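## Task

Put plate C15 in nest N1, plate C51 in N2 and plate C16 in N3. Each must lie flat within its nest's locators with well A1 at the nest corner labelled A1, and must stay there on its own without the robot holding it. Then open the gripper and withdraw.

## Robot and tools

ROBOT. Two six-joint xArm-type arms, left_arm and right_arm, each carrying a two-finger gripper. The fingers project sideways from the wrist flange: pointing the flange straight down makes them horizontal, and the wrist roll turns them about that axis. Either arm may be parked out of the way while the other works. Base positions in the scene frame: left_arm (+0.049, +0.346, 0) m, right_arm (+0.023, -0.386, 0) m, both rotated only slightly about z. Joint ranges (rad): waist -6.283..6.283, shoulder -2.059..2.094, elbow -3.927..0.192, forearm roll -6.283..6.283, wrist pitch -1.693..3.142, wrist roll -6.283..6.283. Load limits (N m): waist 46, shoulder 46, elbow 27.6, forearm roll 27.6, wrist pitch 18.4, wrist roll 18.4; a carried plate adds to them.

FRAMES. Scene frame: origin on the table top midway between the arms, +x out over the table, +z up, left_arm on the +y side. The names left and right do not indicate image sides. Gripper frame: +x along the fingers toward their tips, +y across the fingers toward the left finger, +z back toward the flange. The reported hand point sits between the finger pads, about 2 cm short of the tips.

WORKSPACE. OUT is an empty nest between the arms. In front, in an arc running clockwise when viewed from above, are N1, N2, N3 and RD. A fixed bar-code scanner next to RD reads a plate's ID once the plate lies flat in RD with A1 at the marked corner and nothing hides it. Well A1 is at the plate's clipped corner.

execute_actions(actions). A list of actions run one after another; an empty list just returns state and images. Each action may have:
- rows: 1 to 15 rows, each applied for one control step (1/30 s). Every row has exactly 14 numbers in [-1, 1]: left_arm dx, dy, dz, rx, ry, rz, opening, then right_arm in the same order, even if one arm stays still (use zeros and its current opening). dx..rz are an offset in that gripper's own axes from the gripper pose measured when the action began (for the first action of a call, the last pose reported). Rows do not accumulate; each is measured from that same start. Scale: 1.0 = 0.6 m for dx, dy, dz and 180 degrees for the rotation vector rx, ry, rz. opening is absolute, not an offset: +1 fully open (0.150 m), -1 closed (0.071 m pad gap remains); a full close takes about 0.4 s.
- steps: integer 1 to 450 control steps, no fewer than the number of rows, default 15. After the final row each arm continues toward that row's target and each gripper keeps that command, so long moves need more steps. If steps run out mid-move, send the remainder in the next action rather than relying on drift.
- until: stops the action at the first step where all conditions hold (arms are not halted). Only the scanner can be named, with field code (e.g. "c15", or ["!=", "no_read"]) or reads (needs a comparison such as [">=", 1]). Any out-of-range value or unknown name rejects the whole call.
Each step the commanded pose is clipped to 70 mm and 16 degrees from the measured pose; the inverse kinematics favours position over orientation. For smooth starts, ramp offsets by about 0.01 per row (6 mm per step).

zoom_image(camera, region): enlarged crop of a camera's latest image; camera is cam_high, cam_low, cam_left_wrist or cam_right_wrist; region [x0, y0, x1, y1] in pixels from the top-left, at most 504 by 504. cam_high and cam_low are 504x504, wrist cameras 616x616 fisheye. Calibration (K, distortion, T_world_to_cam) is supplied and may be off by a few degrees and millimetres.

read_manual(section): returns licence texts only; moves nothing.

finished_scene(scene): ends the given scene (1 or 2) irreversibly and reports success; call only once plates are resting correctly and the grippers have released and backed off.

RESULTS. For each arm: end_effector_position (m) and end_effector_quat_wxyz in the scene frame, plus linear and angular velocity; positions may be somewhat wrong at long reach. Hand target lines give the pose each controller is pursuing. pose unreachable means the clearance check altered or blocked that arm's command; the arm drops its target and rests. grip_measured is the finger opening on the command scale (last Joint positions entry is the opening in metres; readings may be off about 1 mm). Joint torques are raw drive outputs with offsets and noise. scanner code is the current ID in lower case or no_read (never wrong); reads counts changes from no_read to an ID. Warnings: MOTOR HOT from 65 °C, OVER-TEMPERATURE FAULT at 80 °C (arm braked until cool), TORQUE FAULT when contact torque hits a load limit (arm backs off, pauses 10 s, rest of call skipped). If an arm is dragged too far from its target, both arms abandon targets.

CAUTIONS. To keep hold of a plate, command an opening at least 0.04 below grip_measured; pad force is about 20 N, and a fast close can squeeze harder. Brief external tugs or nudges may occur. Never let anything leave the table, avoid collisions or pressure between the two arms, avoid hard pushes into nests, and avoid jerky starts that shake a plate loose. Holding loads heats motors, even while idle.

Each tool is called after "Call:" by a JSON object that holds its "api" and its "payload".

## Session

Call:
{"api": "execute_actions", "payload": {"actions": []}}

Scene clock: 0.00 s.
left_arm: end_effector_position=(+0.3583, -0.0258, +0.3378) grip_measured=+1.00 end_effector_quat_wxyz=(+0.271, -0.016, +0.253, +0.929) end_effector_velocity=(-0.000, -0.000, -0.000) end_effector_angular_velocity=(-0.000, +0.000, -0.000) | right_arm: end_effector_position=(+0.2831, -0.6483, +0.1290) grip_measured=+1.00 end_effector_quat_wxyz=(+0.821, -0.141, -0.187, +0.521) end_effector_velocity=(-0.000, -0.000, -0.000) end_effector_angular_velocity=(-0.000, +0.000, +0.001)
Joint positions: left_arm=[-0.782  0.415 -1.688 -0.512  1.069 -3.094  0.15 ] | right_arm=[-1.194  0.327 -0.804  1.106  0.445  3.055  0.15 ]
Joint velocities: left_arm=[-0.001  0.    -0.    -0.    -0.    -0.     0.   ] | right_arm=[-0.    -0.     0.    -0.001 -0.     0.     0.   ]
Joint torques (N m, as the arm reports them, + toward a larger angle): no reading
Hand target (left_arm): +0.358, -0.026, +0.338; +0.271, -0.016, +0.253, +0.929
Hand target (right_arm): +0.283, -0.648, +0.129; +0.821, -0.141, -0.187, +0.521
scanner: code=no_read reads=0

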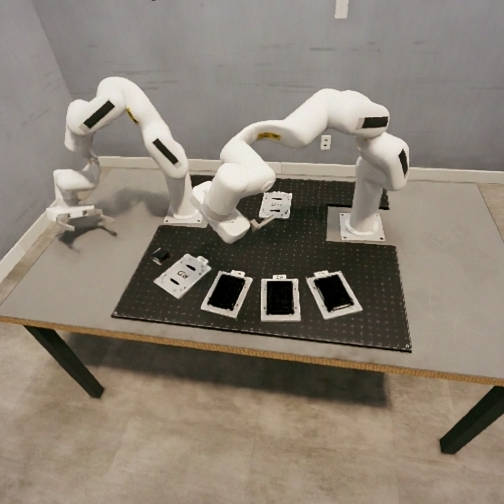

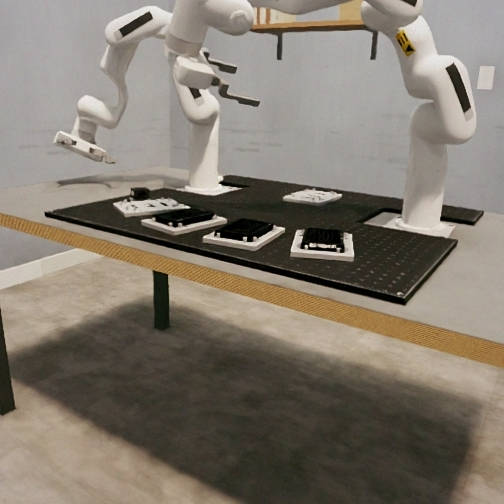

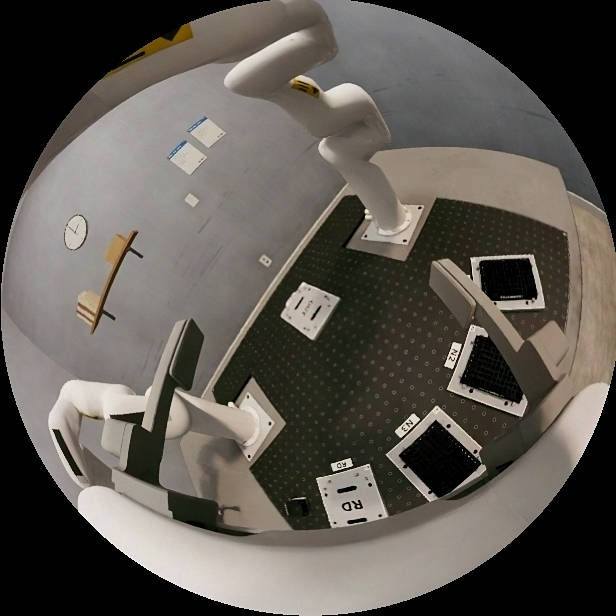

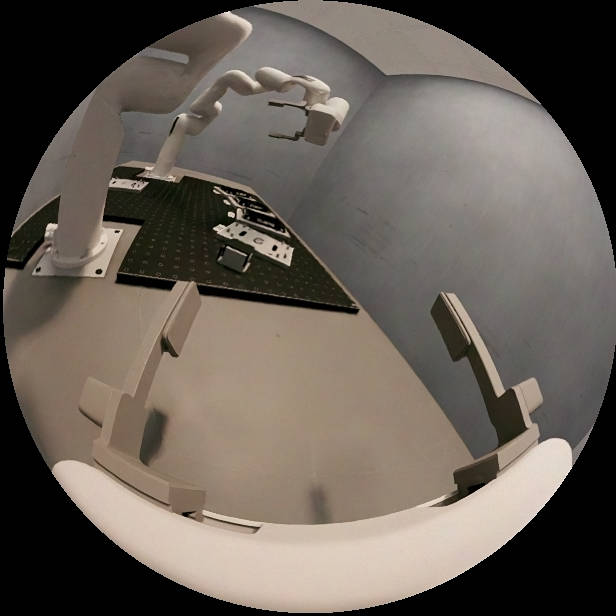

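Call:
{"api": "zoom_image", "payload": {"camera": "cam_high", "region": [140, 240, 380, 340]}}

Call:
{"api": "zoom_image", "payload": {"camera": "cam_low", "region": [100, 175, 370, 275]}}

Call:
{"api": "zoom_image", "payload": {"camera": "cam_left_wrist", "region": [270, 240, 570, 540]}}

Region (140, 240, 380, 340) of cam_high's 504x504 image, scaled by 2.100, with more detail than that image has; it fills the top 210 rows of this view, and the rest is white.

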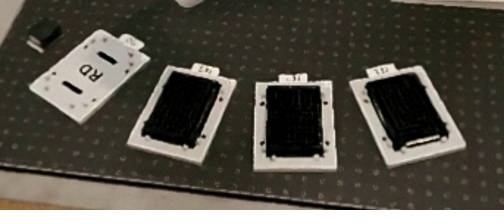

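Region (100, 175, 370, 275) of cam_low's 504x504 image, scaled by 1.867, with more detail than that image has; it fills the top 187 rows of this view, and the rest is white.

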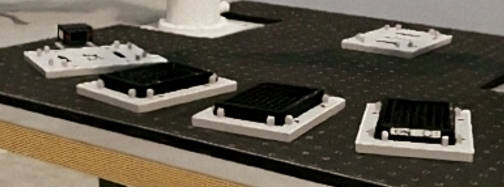

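Region (270, 240, 570, 540) of cam_left_wrist's 616x616 image, scaled by 1.680, with more detail than that image has.

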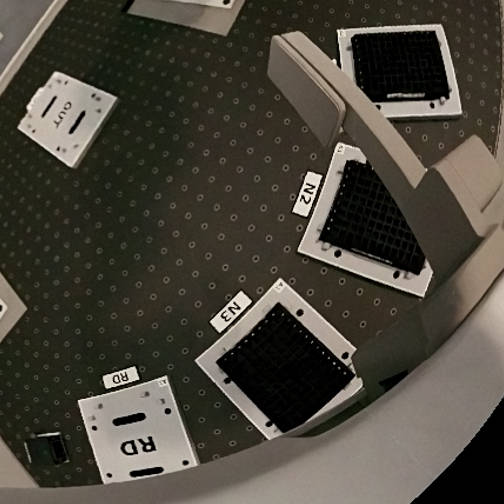

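Call:
{"api": "zoom_image", "payload": {"camera": "cam_low", "region": [285, 220, 360, 265]}}

Call:
{"api": "zoom_image", "payload": {"camera": "cam_low", "region": [135, 200, 290, 255]}}

Call:
{"api": "zoom_image", "payload": {"camera": "cam_high", "region": [295, 260, 370, 330]}}

Call:
{"api": "zoom_image", "payload": {"camera": "cam_high", "region": [245, 260, 320, 330]}}

Call:
{"api": "zoom_image", "payload": {"camera": "cam_high", "region": [190, 260, 265, 330]}}

Call:
{"api": "zoom_image", "payload": {"camera": "cam_high", "region": [145, 240, 220, 310]}}

Call:
{"api": "zoom_image", "payload": {"camera": "cam_right_wrist", "region": [200, 175, 310, 275]}}

Region (285, 220, 360, 265) of cam_low's 504x504 image, scaled by 6.720, with more detail than that image has; it fills the top 302 rows of this view, and the rest is white.

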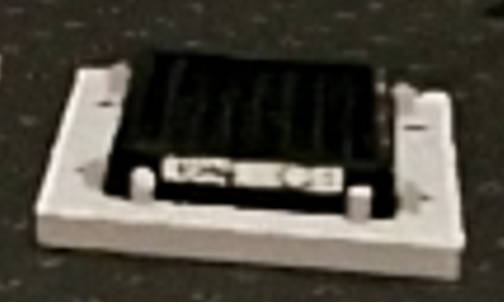

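Region (135, 200, 290, 255) of cam_low's 504x504 image, scaled by 3.252, with more detail than that image has; it fills the top 179 rows of this view, and the rest is white.

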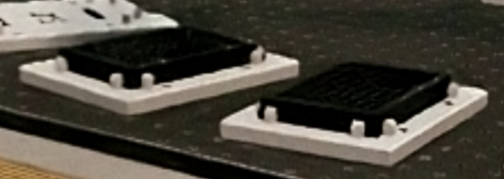

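Region (295, 260, 370, 330) of cam_high's 504x504 image, scaled by 6.720, with more detail than that image has; it fills the top 470 rows of this view, and the rest is white.

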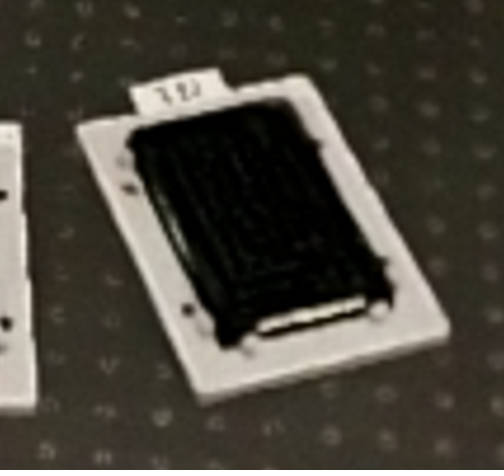

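Region (245, 260, 320, 330) of cam_high's 504x504 image, scaled by 6.720, with more detail than that image has; it fills the top 470 rows of this view, and the rest is white.

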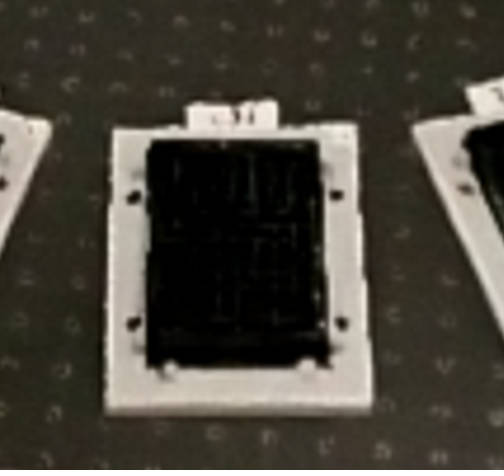

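Region (190, 260, 265, 330) of cam_high's 504x504 image, scaled by 6.720, with more detail than that image has; it fills the top 470 rows of this view, and the rest is white.

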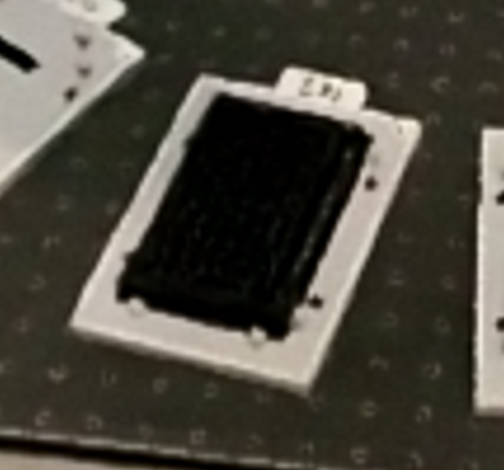

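Region (145, 240, 220, 310) of cam_high's 504x504 image, scaled by 6.720, with more detail than that image has; it fills the top 470 rows of this view, and the rest is white.

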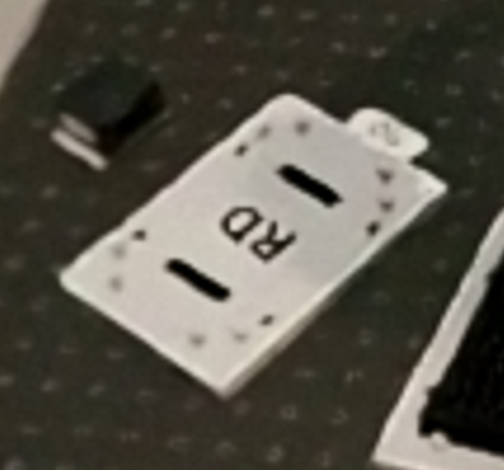

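Region (200, 175, 310, 275) of cam_right_wrist's 616x616 image, scaled by 4.582, with more detail than that image has; it fills the top 458 rows of this view, and the rest is white.

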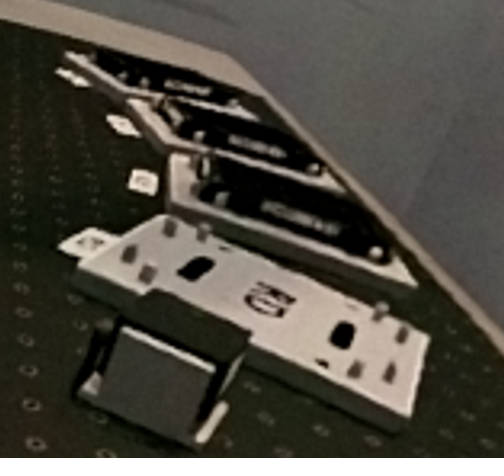

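Call:
{"api": "execute_actions", "payload": {"actions": [{"rows":[[0.005,-0.005,-0.008,0,-0.01,-0.036,1,0,0,0,0,0,0,1],[0.012,-0.012,-0.02,0,-0.021,-0.076,1,0,0,0,0,0,0,1],[0.02,-0.02,-0.035,0,-0.035,-0.126,1,0,0,0,0,0,0,1],[0.03,-0.03,-0.05,0,-0.05,-0.18,1,0,0,0,0,0,0,1],[0.04,-0.04,-0.07,0,-0.065,-0.235,1,0,0,0,0,0,0,1],[0.05,-0.05,-0.09,0,-0.08,-0.29,1,0,0,0,0,0,0,1],[0.065,-0.065,-0.11,0,-0.095,-0.345,1,0,0,0,0,0,0,1],[0.08,-0.08,-0.135,0,-0.11,-0.4,1,0,0,0,0,0,0,1],[0.095,-0.095,-0.16,0,-0.127,-0.457,1,0,0,0,0,0,0,1],[0.11,-0.11,-0.185,0,-0.142,-0.51,1,0,0,0,0,0,0,1],[0.125,-0.125,-0.21,0,-0.157,-0.565,1,0,0,0,0,0,0,1],[0.14,-0.14,-0.24,0,-0.172,-0.62,1,0,0,0,0,0,0,1],[0.155,-0.157,-0.265,0,-0.187,-0.67,1,0,0,0,0,0,0,1],[0.17,-0.172,-0.29,0,-0.2,-0.72,1,0,0,0,0,0,0,1],[0.1867,-0.1892,-0.3193,0.0013,-0.2117,-0.7616,1,0,0,0,0,0,0,1]],"steps":60}]}}

Scene clock: 14.77 s.
left_arm: end_effector_position=(+0.2991, +0.0198, +0.1007) grip_measured=+1.00 end_effector_quat_wxyz=(+0.998, -0.000, +0.001, +0.058) end_effector_velocity=(+0.001, +0.001, -0.001) end_effector_angular_velocity=(-0.017, -0.004, -0.040) | right_arm: end_effector_position=(+0.2831, -0.6483, +0.1290) grip_measured=+1.00 end_effector_quat_wxyz=(+0.821, -0.141, -0.187, +0.521) end_effector_velocity=(-0.000, -0.000, -0.000) end_effector_angular_velocity=(+0.000, +0.000, -0.000)
Joint positions: left_arm=[-1.339  0.133 -0.488 -0.007  0.355 -1.391  0.15 ] | right_arm=[-1.194  0.327 -0.804  1.106  0.445  3.055  0.15 ]
Joint velocities: left_arm=[ 0.005 -0.012  0.03  -0.005 -0.036  0.05   0.   ] | right_arm=[-0.  0.  0. -0.  0.  0.  0.]
Joint torques (N m, as the arm reports them, + toward a larger angle): left_arm=[ -1.75 -19.35  -7.97  -0.66  -1.7    0.27] | right_arm=[ -0.55 -13.33 -15.66  -0.74  -1.01   0.48]
Hand target (left_arm): +0.299, +0.020, +0.101; +0.998, -0.001, +0.001, +0.056
Hand target (right_arm): +0.283, -0.648, +0.129; +0.821, -0.141, -0.187, +0.521
Off the commanded pose (left_arm): 0.002 m, 0 deg.
Off the commanded pose (right_arm): 0.000 m, 0 deg.
scanner: code=no_read reads=0
camera_calibration (this result's frames):
cam_left_wrist: T_world_to_cam=[[0.00783717, -0.977442, -0.211058, 0.0447924], [-0.661047, 0.153303, -0.734517, 0.271845], [0.750303, 0.145276, -0.644934, -0.0563743], [0, 0, 0, 1]] pos_world=[0.221649, 0.0102972, 0.172771]
cam_right_wrist: T_world_to_cam=[[0.767531, -0.426691, 0.478364, -0.550616], [0.0955061, -0.661812, -0.743561, -0.350498], [0.633858, 0.616393, -0.467209, 0.393649], [0, 0, 0, 1]] pos_world=[0.206572, -0.709549, 0.186694]

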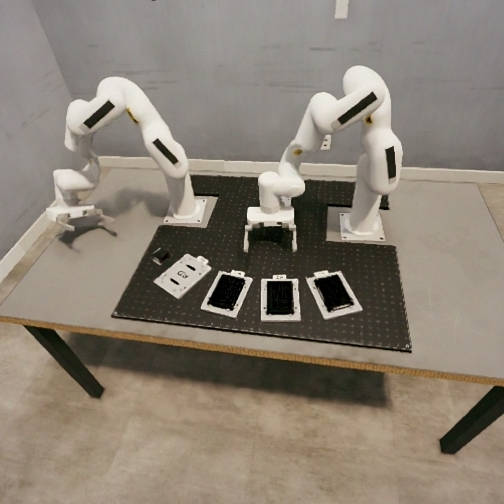

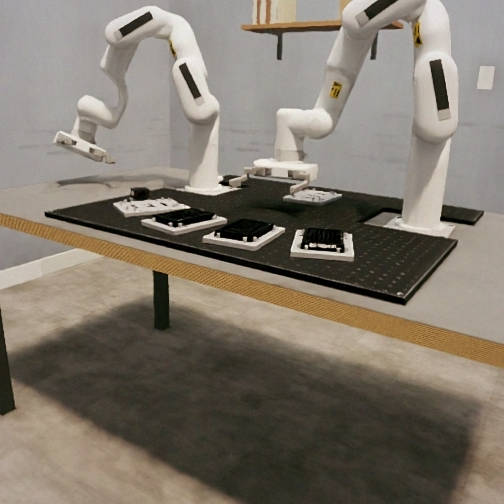

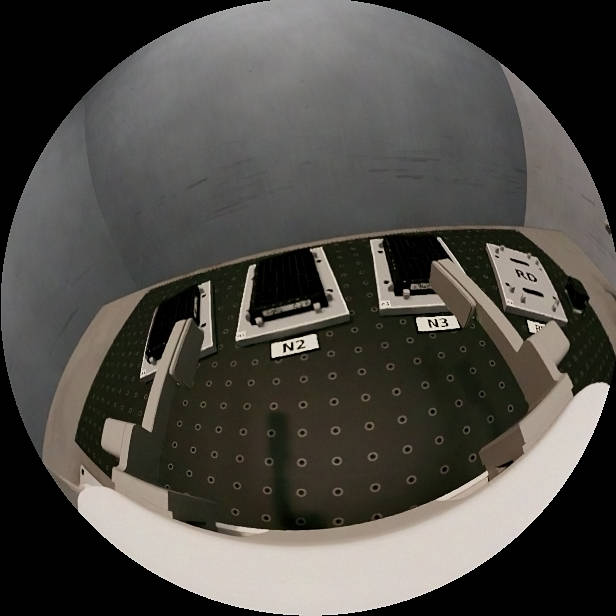

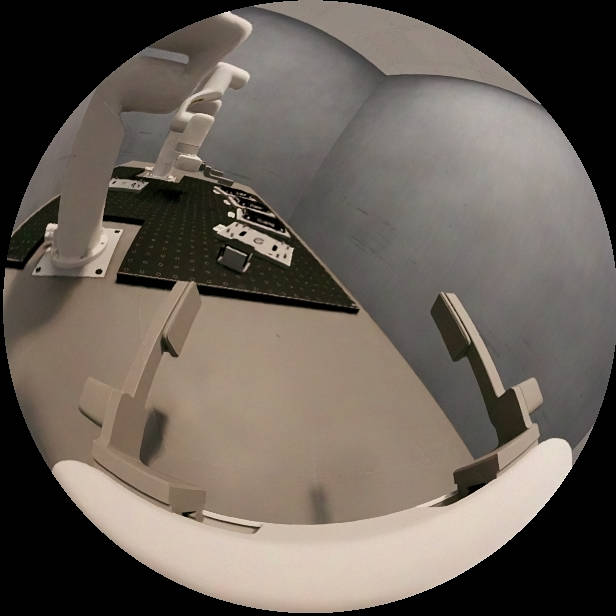

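Call:
{"api": "zoom_image", "payload": {"camera": "cam_left_wrist", "region": [230, 240, 360, 350]}}

Call:
{"api": "zoom_image", "payload": {"camera": "cam_left_wrist", "region": [365, 230, 475, 320]}}

Call:
{"api": "zoom_image", "payload": {"camera": "cam_low", "region": [200, 140, 340, 260]}}

Region (230, 240, 360, 350) of cam_left_wrist's 616x616 image, scaled by 3.877, with more detail than that image has; it fills the top 426 rows of this view, and the rest is white.

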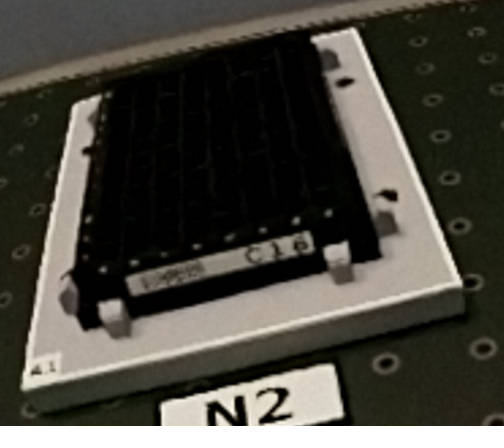

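Region (365, 230, 475, 320) of cam_left_wrist's 616x616 image, scaled by 4.582, with more detail than that image has; it fills the top 412 rows of this view, and the rest is white.

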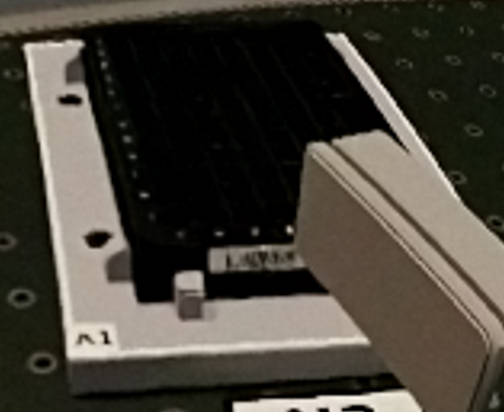

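Region (200, 140, 340, 260) of cam_low's 504x504 image, scaled by 3.600, with more detail than that image has; it fills the top 432 rows of this view, and the rest is white.

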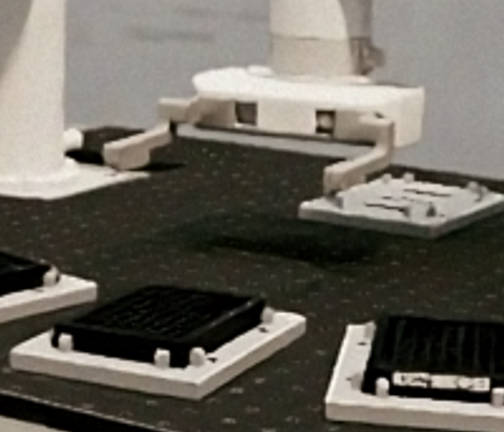

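Call:
{"api": "zoom_image", "payload": {"camera": "cam_left_wrist", "region": [130, 275, 230, 385]}}

Call:
{"api": "zoom_image", "payload": {"camera": "cam_left_wrist", "region": [255, 290, 325, 325]}}

Region (130, 275, 230, 385) of cam_left_wrist's 616x616 image, scaled by 4.582, with more detail than that image has; it fills the left 458 columns of this view, and the rest is white.

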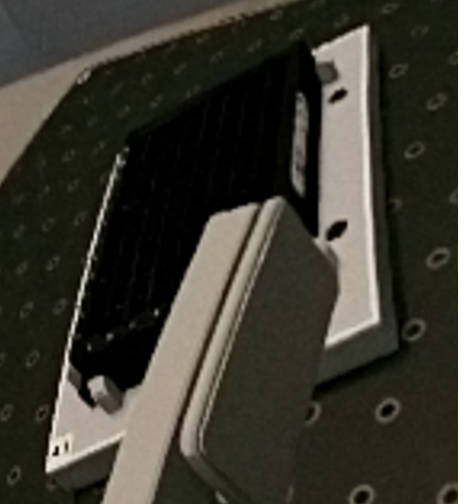

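Region (255, 290, 325, 325) of cam_left_wrist's 616x616 image, scaled by 7.200, with more detail than that image has.

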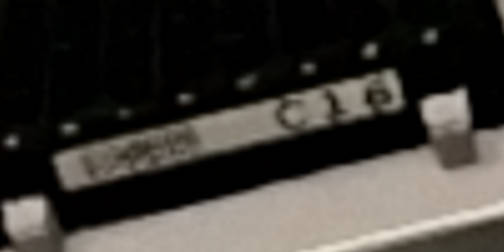

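Call:
{"api": "execute_actions", "payload": {"actions": [{"rows":[[0.008,-0.007,0,0,0,-0.003,0.9,0,0,0,0,0,0,1],[0.02,-0.018,-0.002,0,0,-0.007,0.8,0,0,0,0,0,0,1],[0.035,-0.032,-0.005,0,0,-0.012,0.7,0,0,0,0,0,0,1],[0.053,-0.048,-0.007,0,0,-0.018,0.6,0,0,0,0,0,0,1],[0.073,-0.066,-0.01,0,0,-0.025,0.5,0,0,0,0,0,0,1],[0.095,-0.086,-0.013,0,0,-0.033,0.4,0,0,0,0,0,0,1],[0.117,-0.106,-0.016,0,0,-0.04,0.3,0,0,0,0,0,0,1],[0.139,-0.126,-0.019,0,0,-0.048,0.2,0,0,0,0,0,0,1],[0.161,-0.146,-0.022,0,0,-0.055,0.1,0,0,0,0,0,0,1],[0.182,-0.165,-0.025,0,0,-0.063,0,0,0,0,0,0,0,1],[0.202,-0.183,-0.028,0,0,-0.07,0,0,0,0,0,0,0,1],[0.22,-0.2,-0.031,0,0,-0.076,0,0,0,0,0,0,0,1],[0.234,-0.212,-0.033,0,0,-0.081,0,0,0,0,0,0,0,1],[0.244,-0.221,-0.034,0,0,-0.084,0,0,0,0,0,0,0,1],[0.2493,-0.2263,-0.035,0,0,-0.086,0,0,0,0,0,0,0,1]],"steps":30}]}}

Scene clock: 22.47 s.
left_arm: end_effector_position=(+0.4621, -0.0964, +0.0796) grip_measured=+0.00 end_effector_quat_wxyz=(+0.997, +0.000, +0.000, -0.077) end_effector_velocity=(+0.013, -0.011, -0.003) end_effector_angular_velocity=(-0.001, +0.007, -0.002) | right_arm: end_effector_position=(+0.2831, -0.6483, +0.1290) grip_measured=+1.00 end_effector_quat_wxyz=(+0.821, -0.141, -0.187, +0.521) end_effector_velocity=(+0.000, +0.000, -0.000) end_effector_angular_velocity=(+0.000, -0.000, +0.000)
Joint positions: left_arm=[-1.063  0.516 -1.023 -0.001  0.507 -0.85   0.111] | right_arm=[-1.194  0.327 -0.804  1.106  0.445  3.055  0.15 ]
Joint velocities: left_arm=[ 0.01   0.042 -0.068 -0.013  0.028  0.024  0.   ] | right_arm=[ 0.     0.    -0.     0.001 -0.    -0.     0.   ]
Joint torques (N m, as the arm reports them, + toward a larger angle): left_arm=[ -1.7  -29.99  -9.16  -0.76  -2.04   0.23] | right_arm=[ -0.95 -12.83 -15.37  -0.44  -1.06   0.35]
Hand target (left_arm): +0.464, -0.097, +0.079; +0.997, +0.000, +0.001, -0.077
Hand target (right_arm): +0.283, -0.648, +0.129; +0.821, -0.141, -0.187, +0.521
Off the commanded pose (left_arm): 0.002 m, 0 deg.
Off the commanded pose (right_arm): 0.000 m, 0 deg.
scanner: code=no_read reads=0
camera_calibration (this result's frames):
cam_left_wrist: T_world_to_cam=[[-0.252911, -0.944079, -0.211544, 0.0492445], [-0.594801, 0.324174, -0.73561, 0.367853], [0.763051, -0.0602175, -0.643527, -0.201214], [0, 0, 0, 1]] pos_world=[0.384791, -0.0848745, 0.151527]
cam_right_wrist: T_world_to_cam=[[0.767531, -0.426691, 0.478364, -0.550616], [0.0955061, -0.661812, -0.743562, -0.350498], [0.633858, 0.616393, -0.467209, 0.393649], [0, 0, 0, 1]] pos_world=[0.206572, -0.709549, 0.186694]

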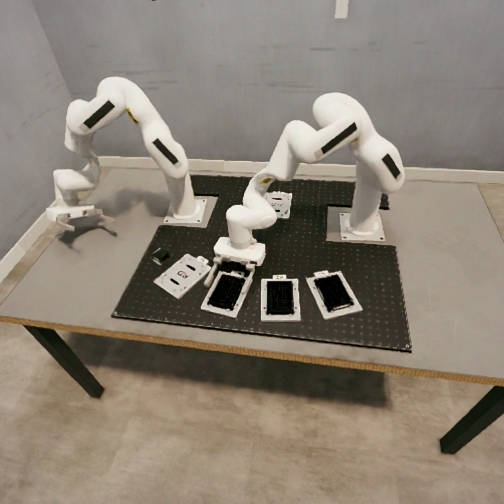

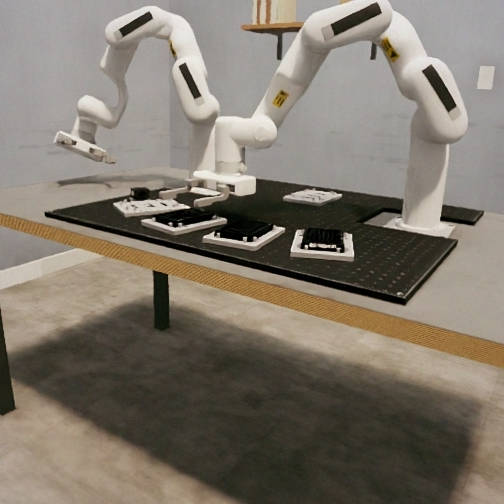

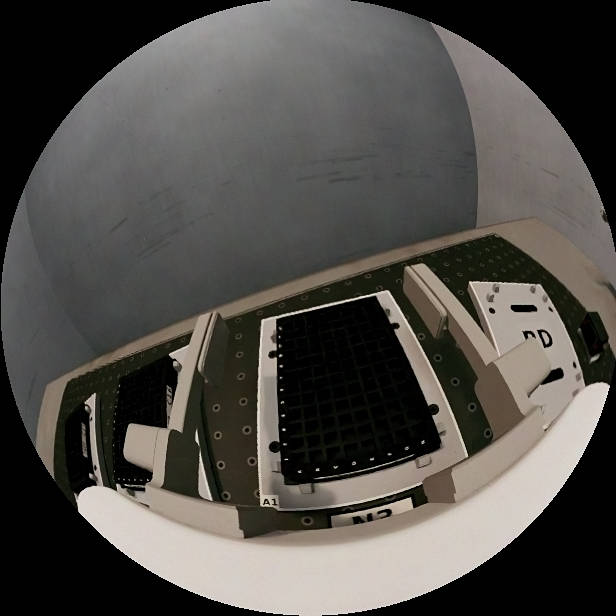

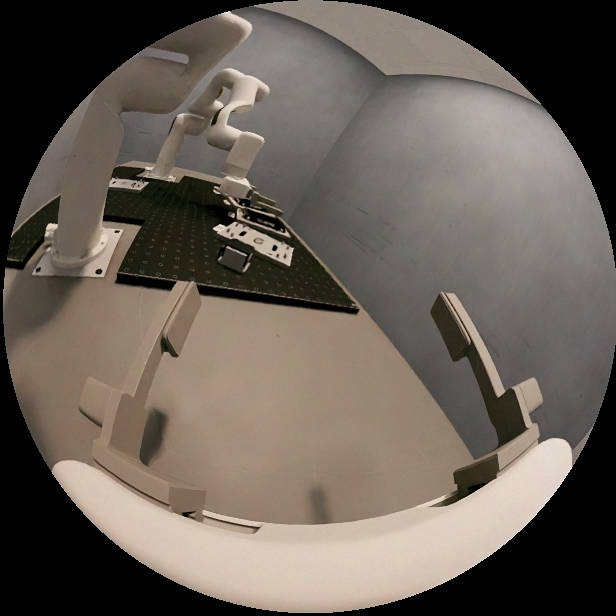

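Call:
{"api": "zoom_image", "payload": {"camera": "cam_left_wrist", "region": [190, 250, 490, 530]}}

Call:
{"api": "zoom_image", "payload": {"camera": "cam_low", "region": [130, 160, 270, 250]}}

Region (190, 250, 490, 530) of cam_left_wrist's 616x616 image, scaled by 1.680, with more detail than that image has; it fills the top 470 rows of this view, and the rest is white.

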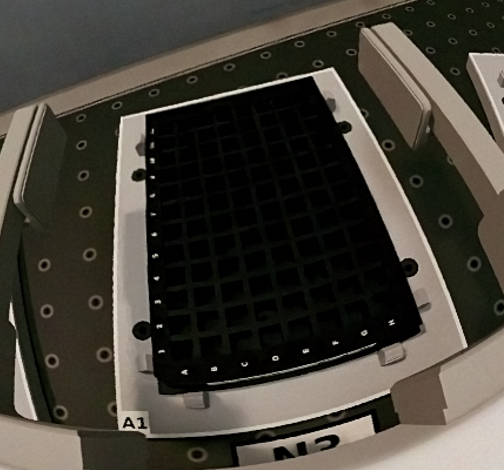

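Region (130, 160, 270, 250) of cam_low's 504x504 image, scaled by 3.600, with more detail than that image has; it fills the top 324 rows of this view, and the rest is white.

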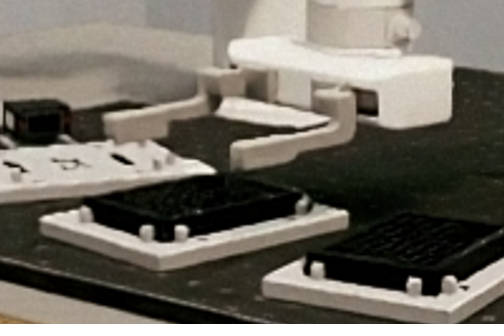

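Call:
{"api": "execute_actions", "payload": {"actions": [{"rows":[[0,0,-0.003,0,0,0,0,0,0,0,0,0,0,1],[0,0,-0.008,0,0,0.001,-0.05,0,0,0,0,0,0,1],[-0.001,0,-0.015,0,0,0.002,-0.1,0,0,0,0,0,0,1],[-0.002,0,-0.023,0,0,0.003,-0.15,0,0,0,0,0,0,1],[-0.003,0,-0.032,0,0,0.003,-0.2,0,0,0,0,0,0,1],[-0.003,0,-0.041,0,0,0.003,-0.2,0,0,0,0,0,0,1],[-0.003,0,-0.05,0,0,0.003,-0.2,0,0,0,0,0,0,1],[-0.003,0,-0.058,0,0,0.003,-0.2,0,0,0,0,0,0,1],[-0.003,0,-0.065,0,0,0.003,-0.2,0,0,0,0,0,0,1],[-0.003,0,-0.071,0,0,0.003,-0.2,0,0,0,0,0,0,1],[-0.003,0,-0.075,0,0,0.003,-0.2,0,0,0,0,0,0,1],[-0.003,0,-0.077,0,0,0.003,-0.2,0,0,0,0,0,0,1]],"steps":24}]}}

Call:
{"api": "zoom_image", "payload": {"camera": "cam_low", "region": [130, 170, 270, 250]}}

Call:
{"api": "zoom_image", "payload": {"camera": "cam_left_wrist", "region": [170, 220, 520, 540]}}

Scene clock: 27.63 s.
left_arm: end_effector_position=(+0.4609, -0.0970, +0.0362) grip_measured=-0.20 end_effector_quat_wxyz=(+0.997, -0.002, -0.001, -0.072) end_effector_velocity=(+0.001, +0.000, -0.001) end_effector_angular_velocity=(-0.000, -0.001, +0.000) | right_arm: end_effector_position=(+0.2831, -0.6483, +0.1290) grip_measured=+1.00 end_effector_quat_wxyz=(+0.821, -0.141, -0.187, +0.521) end_effector_velocity=(-0.000, +0.000, -0.000) end_effector_angular_velocity=(+0.000, +0.000, +0.001)
Joint positions: left_arm=[-1.068  0.636 -1.052 -0.001  0.41  -0.865  0.103] | right_arm=[-1.194  0.327 -0.804  1.106  0.445  3.055  0.15 ]
Joint velocities: left_arm=[ 0.001  0.004 -0.001  0.002 -0.004 -0.001  0.   ] | right_arm=[ 0.    -0.     0.    -0.001  0.     0.     0.   ]
Joint torques (N m, as the arm reports them, + toward a larger angle): left_arm=[ -1.12 -18.4   -7.24  -0.61   0.12   1.53] | right_arm=[ -0.49 -13.73 -15.68  -0.77  -0.75   0.56]
Hand target (left_arm): +0.460, -0.096, +0.033; +0.997, +0.000, +0.000, -0.072
Hand target (right_arm): +0.283, -0.648, +0.129; +0.821, -0.141, -0.187, +0.521
Off the commanded pose (left_arm): 0.003 m, 0 deg.
Off the commanded pose (right_arm): 0.000 m, 0 deg.
scanner: code=no_read reads=0
camera_calibration (this result's frames):
cam_left_wrist: T_world_to_cam=[[-0.242101, -0.94776, -0.2077, 0.0337627], [-0.596324, 0.314212, -0.738694, 0.335238], [0.765366, -0.0549822, -0.641242, -0.228855], [0, 0, 0, 1]] pos_world=[0.383242, -0.0859195, 0.107899]
cam_right_wrist: T_world_to_cam=[[0.767531, -0.426691, 0.478364, -0.550616], [0.0955061, -0.661812, -0.743562, -0.350498], [0.633858, 0.616393, -0.467209, 0.393649], [0, 0, 0, 1]] pos_world=[0.206572, -0.709549, 0.186694]

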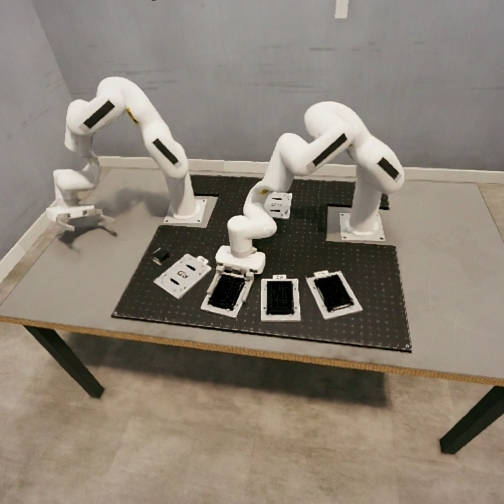

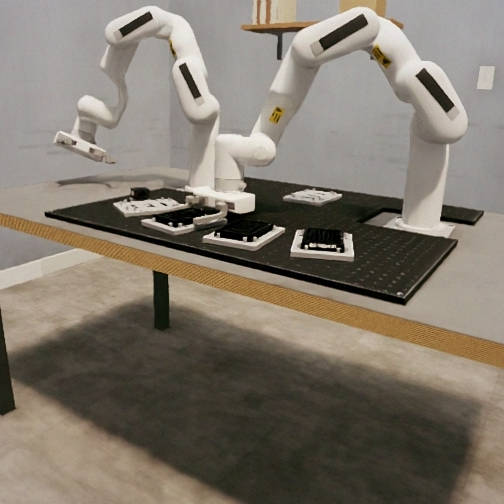

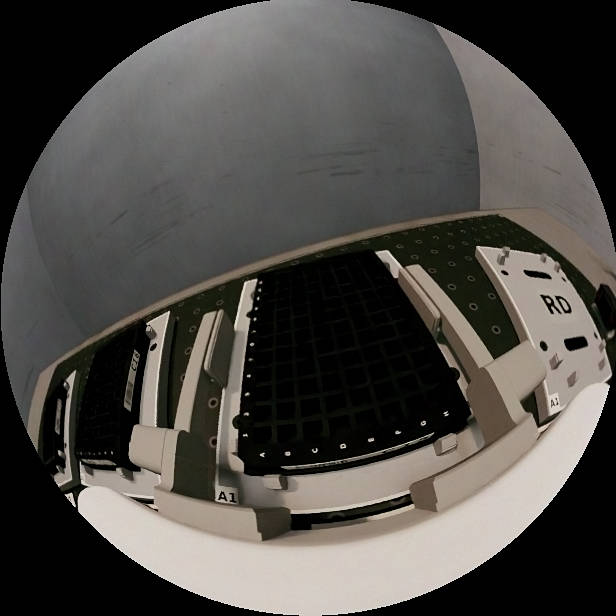

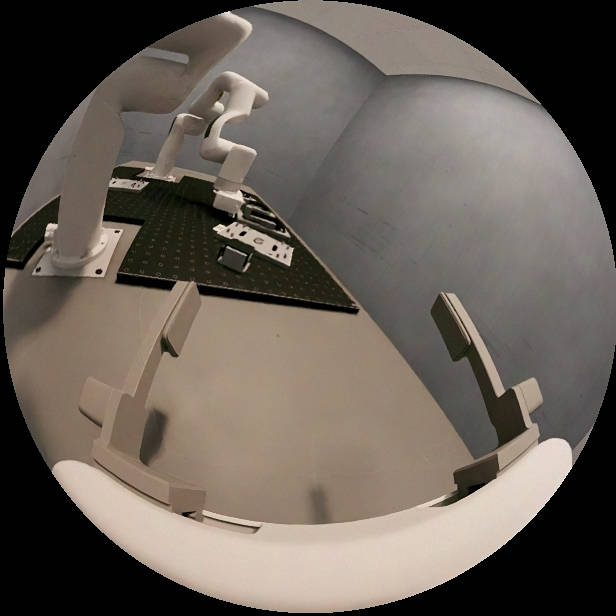

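Region (130, 170, 270, 250) of cam_low's 504x504 image, scaled by 3.600, with more detail than that image has; it fills the top 288 rows of this view, and the rest is white.

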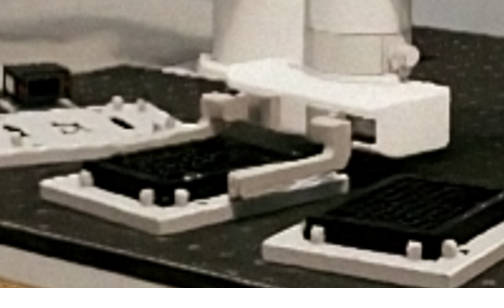

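Region (170, 220, 520, 540) of cam_left_wrist's 616x616 image, scaled by 1.440, with more detail than that image has; it fills the top 461 rows of this view, and the rest is white.

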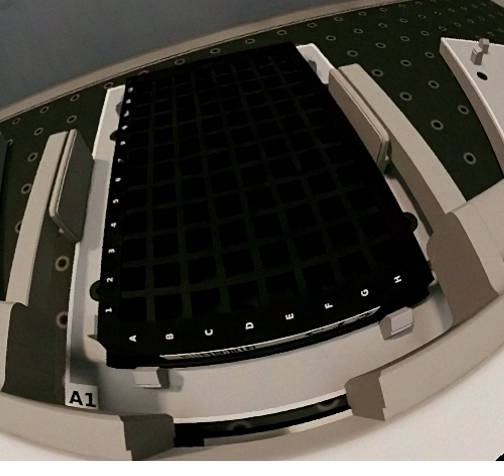

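Call:
{"api": "execute_actions", "payload": {"actions": [{"rows":[[0,0,0.002,0,0,0,-0.2,0,0,0,0,0,0,1],[0,-0.002,0.003,0,0,0,-0.2,0,0,0,0,0,0,1],[0,-0.005,0.003,0,0,0,-0.2,0,0,0,0,0,0,1],[0,-0.008,0.003,0.001,0.001,0,-0.2,0,0,0,0,0,0,1],[0,-0.009,0.002,0.001,0.001,0,-0.2,0,0,0,0,0,0,1],[0,-0.009,0.001,0.001,0.001,0,-0.2,0,0,0,0,0,0,1],[0,-0.009,0,0.001,0.001,0,-0.2,0,0,0,0,0,0,1]],"steps":18}]}}

Call:
{"api": "zoom_image", "payload": {"camera": "cam_left_wrist", "region": [170, 220, 520, 540]}}

Call:
{"api": "zoom_image", "payload": {"camera": "cam_high", "region": [190, 245, 275, 325]}}

Scene clock: 31.10 s.
left_arm: end_effector_position=(+0.4607, -0.1017, +0.0360) grip_measured=-0.21 end_effector_quat_wxyz=(+0.997, -0.000, +0.000, -0.071) end_effector_velocity=(-0.002, -0.004, +0.001) end_effector_angular_velocity=(-0.002, -0.002, -0.008) | right_arm: end_effector_position=(+0.2831, -0.6483, +0.1290) grip_measured=+1.00 end_effector_quat_wxyz=(+0.821, -0.141, -0.187, +0.521) end_effector_velocity=(+0.000, +0.000, +0.000) end_effector_angular_velocity=(+0.000, -0.001, -0.001)
Joint positions: left_arm=[-1.073  0.645 -1.072 -0.002  0.426 -0.871  0.102] | right_arm=[-1.194  0.327 -0.804  1.106  0.445  3.055  0.15 ]
Joint velocities: left_arm=[-0.005  0.002 -0.004  0.001  0.     0.002  0.   ] | right_arm=[ 0.     0.     0.     0.001 -0.    -0.     0.   ]
Joint torques (N m, as the arm reports them, + toward a larger angle): left_arm=[ -7.05 -17.72  -5.56   0.59   1.7    2.32] | right_arm=[ -0.64 -13.32 -15.39  -0.56  -1.1    0.52]
Hand target (left_arm): +0.460, -0.102, +0.036; +0.997, -0.001, +0.000, -0.072
Hand target (right_arm): +0.283, -0.648, +0.129; +0.821, -0.141, -0.187, +0.521
Off the commanded pose (left_arm): 0.001 m, 0 deg.
Off the commanded pose (right_arm): 0.000 m, 0 deg.
scanner: code=no_read reads=0
camera_calibration (this result's frames):
cam_left_wrist: T_world_to_cam=[[-0.241348, -0.947331, -0.21051, 0.0289398], [-0.598861, 0.316083, -0.735837, 0.337727], [0.76362, -0.0515265, -0.643606, -0.227909], [0, 0, 0, 1]] pos_world=[0.383272, -0.0910773, 0.10792]
cam_right_wrist: T_world_to_cam=[[0.767531, -0.426691, 0.478364, -0.550616], [0.0955061, -0.661812, -0.743561, -0.350498], [0.633857, 0.616393, -0.467209, 0.393649], [0, 0, 0, 1]] pos_world=[0.206572, -0.709549, 0.186694]

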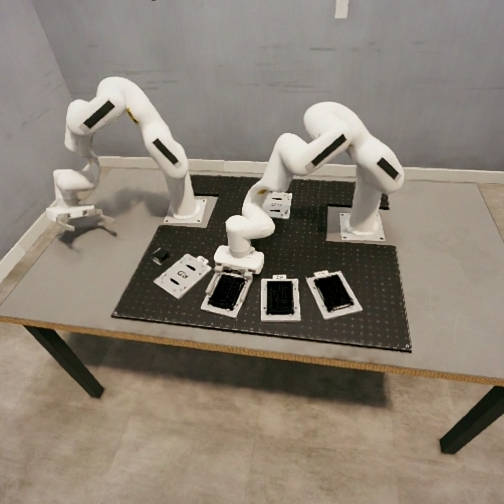

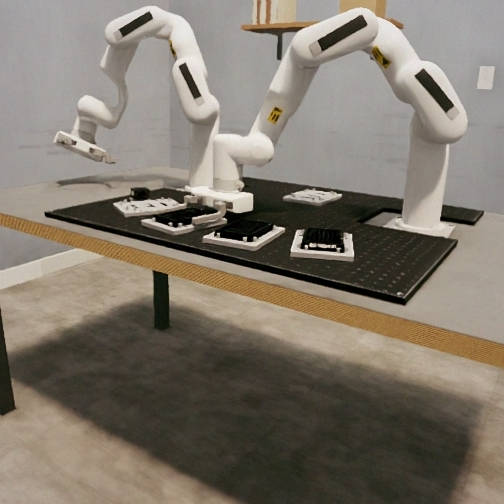

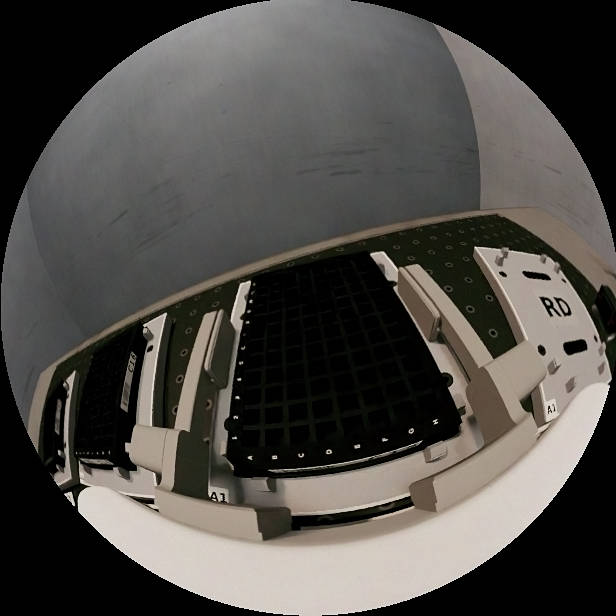

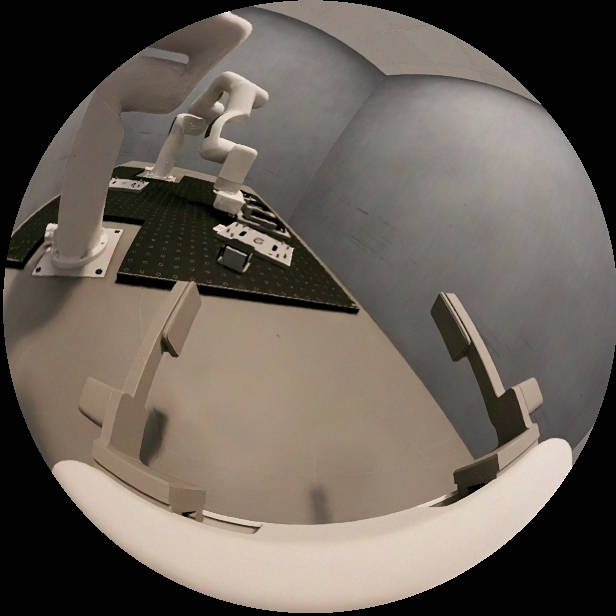

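Region (170, 220, 520, 540) of cam_left_wrist's 616x616 image, scaled by 1.440, with more detail than that image has; it fills the top 461 rows of this view, and the rest is white.

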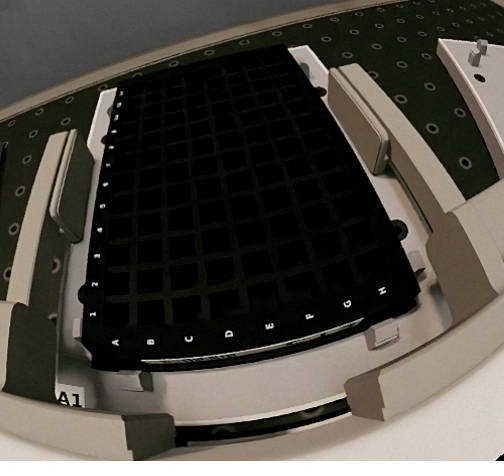

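Region (190, 245, 275, 325) of cam_high's 504x504 image, scaled by 5.929, with more detail than that image has; it fills the top 474 rows of this view, and the rest is white.

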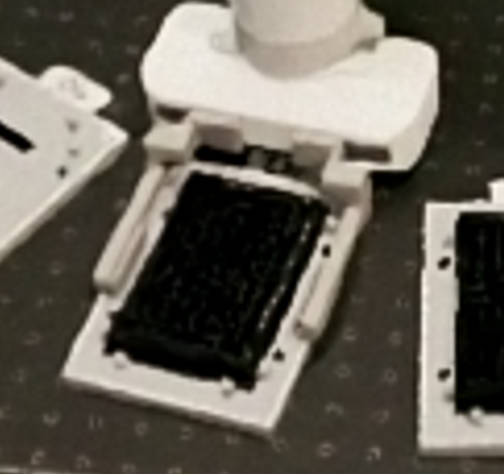

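Call:
{"api": "execute_actions", "payload": {"actions": [{"rows":[[0,0,0.002,0,0,0,-0.2,0,0,0,0,0,0,1],[0,0,0.005,0,0,0,-0.2,0,0,0,0,0,0,1],[-0.002,-0.001,0.007,0,0,0,-0.2,0,0,0,0,0,0,1],[-0.003,-0.003,0.007,0,0,0,-0.25,0,0,0,0,0,0,1],[-0.003,-0.003,0.007,0,0,0,-0.3,0,0,0,0,0,0,1],[-0.003,-0.003,0.007,0,0,0,-0.35,0,0,0,0,0,0,1],[-0.003,-0.003,0.007,0,0,0,-0.4,0,0,0,0,0,0,1],[-0.003,-0.003,0.007,0,0,0,-0.45,0,0,0,0,0,0,1],[-0.003,-0.003,0.007,0,0,0,-0.5,0,0,0,0,0,0,1]],"steps":18}]}}

Call:
{"api": "zoom_image", "payload": {"camera": "cam_left_wrist", "region": [170, 220, 520, 540]}}

Call:
{"api": "zoom_image", "payload": {"camera": "cam_low", "region": [135, 180, 245, 240]}}

Scene clock: 34.23 s.
left_arm: end_effector_position=(+0.4581, -0.1018, +0.0382) grip_measured=-0.50 end_effector_quat_wxyz=(+0.998, +0.002, +0.002, -0.070) end_effector_velocity=(+0.004, -0.005, +0.009) end_effector_angular_velocity=(-0.019, -0.013, -0.001) | right_arm: end_effector_position=(+0.2831, -0.6483, +0.1290) grip_measured=+1.00 end_effector_quat_wxyz=(+0.821, -0.141, -0.187, +0.521) end_effector_velocity=(-0.000, -0.000, -0.000) end_effector_angular_velocity=(+0.000, -0.000, -0.001)
Joint positions: left_arm=[-1.078  0.635 -1.067 -0.003  0.436 -0.877  0.091] | right_arm=[-1.194  0.327 -0.804  1.106  0.445  3.055  0.15 ]
Joint velocities: left_arm=[ 0.002 -0.007 -0.01   0.003 -0.006  0.     0.   ] | right_arm=[-0. -0.  0.  0. -0. -0.  0.]
Joint torques (N m, as the arm reports them, + toward a larger angle): left_arm=[ -0.42 -31.    -8.7   -0.86  -1.82   0.16] | right_arm=[ -0.39 -13.59 -15.6   -0.19  -1.07   0.19]
Hand target (left_arm): +0.459, -0.103, +0.040; +0.997, -0.000, +0.000, -0.071
Hand target (right_arm): +0.283, -0.648, +0.129; +0.821, -0.141, -0.187, +0.521
Off the commanded pose (left_arm): 0.003 m, 0 deg.
Off the commanded pose (right_arm): 0.000 m, 0 deg.
scanner: code=no_read reads=0
camera_calibration (this result's frames):
cam_left_wrist: T_world_to_cam=[[-0.240958, -0.946697, -0.213784, 0.0287242], [-0.601198, 0.318519, -0.732876, 0.33901], [0.761905, -0.0480659, -0.645902, -0.223287], [0, 0, 0, 1]] pos_world=[0.380857, -0.0915202, 0.110371]
cam_right_wrist: T_world_to_cam=[[0.767531, -0.426691, 0.478364, -0.550616], [0.0955062, -0.661812, -0.743561, -0.350498], [0.633857, 0.616393, -0.467209, 0.393649], [0, 0, 0, 1]] pos_world=[0.206572, -0.709549, 0.186694]

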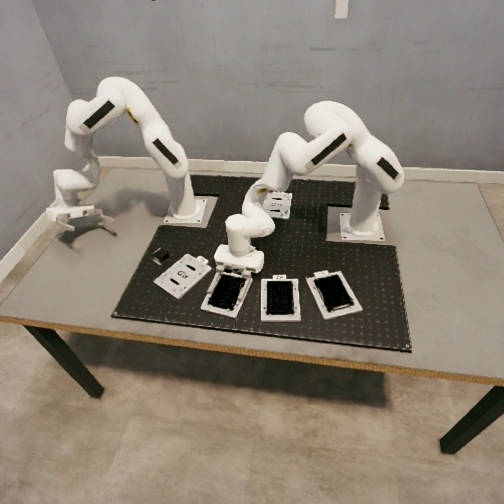

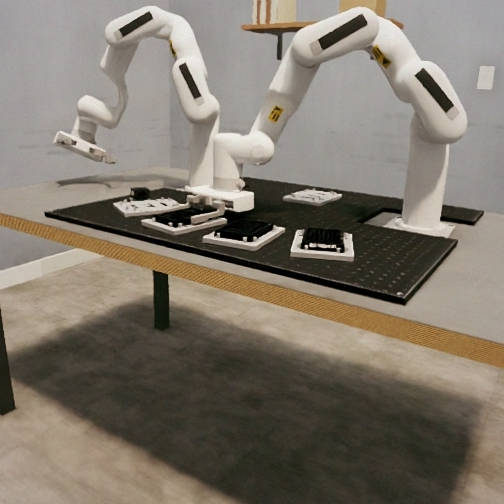

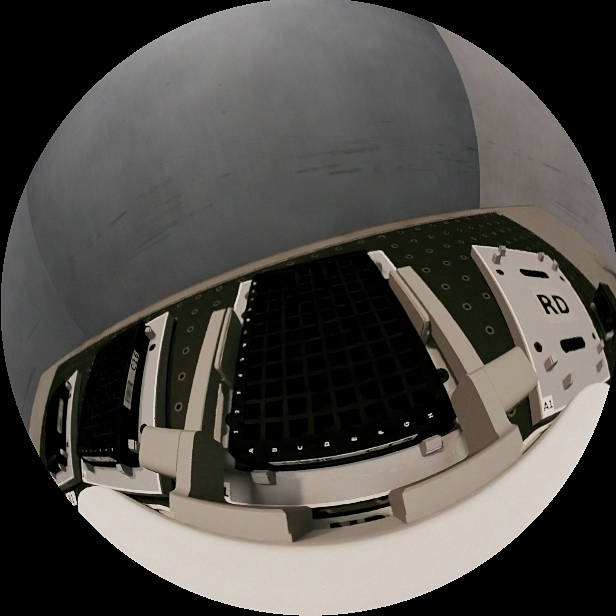

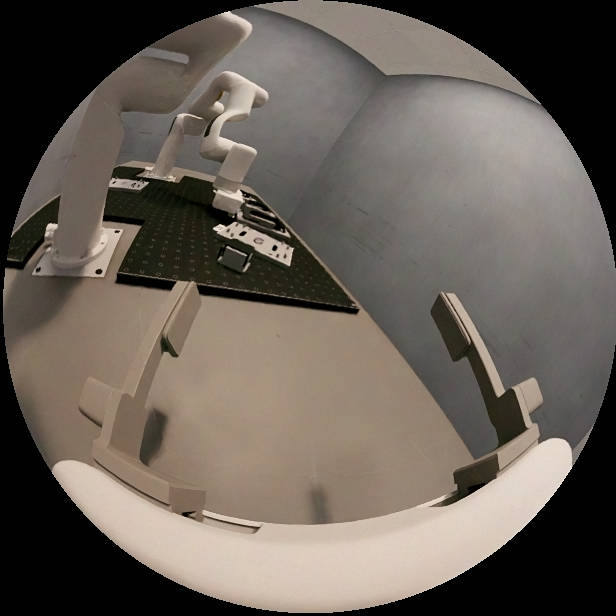

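Region (170, 220, 520, 540) of cam_left_wrist's 616x616 image, scaled by 1.440, with more detail than that image has; it fills the top 461 rows of this view, and the rest is white.

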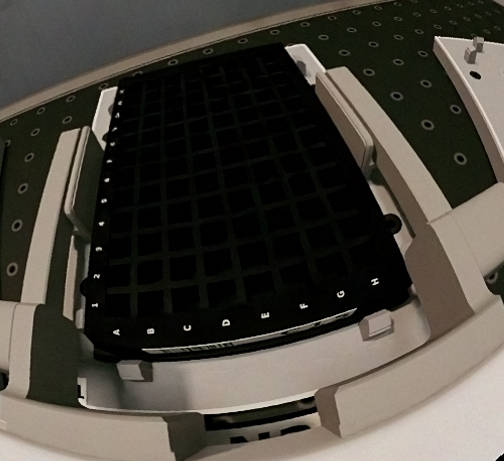

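Region (135, 180, 245, 240) of cam_low's 504x504 image, scaled by 4.582, with more detail than that image has; it fills the top 275 rows of this view, and the rest is white.

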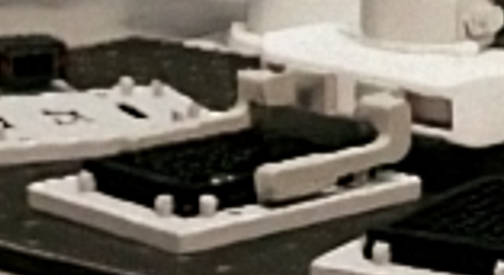

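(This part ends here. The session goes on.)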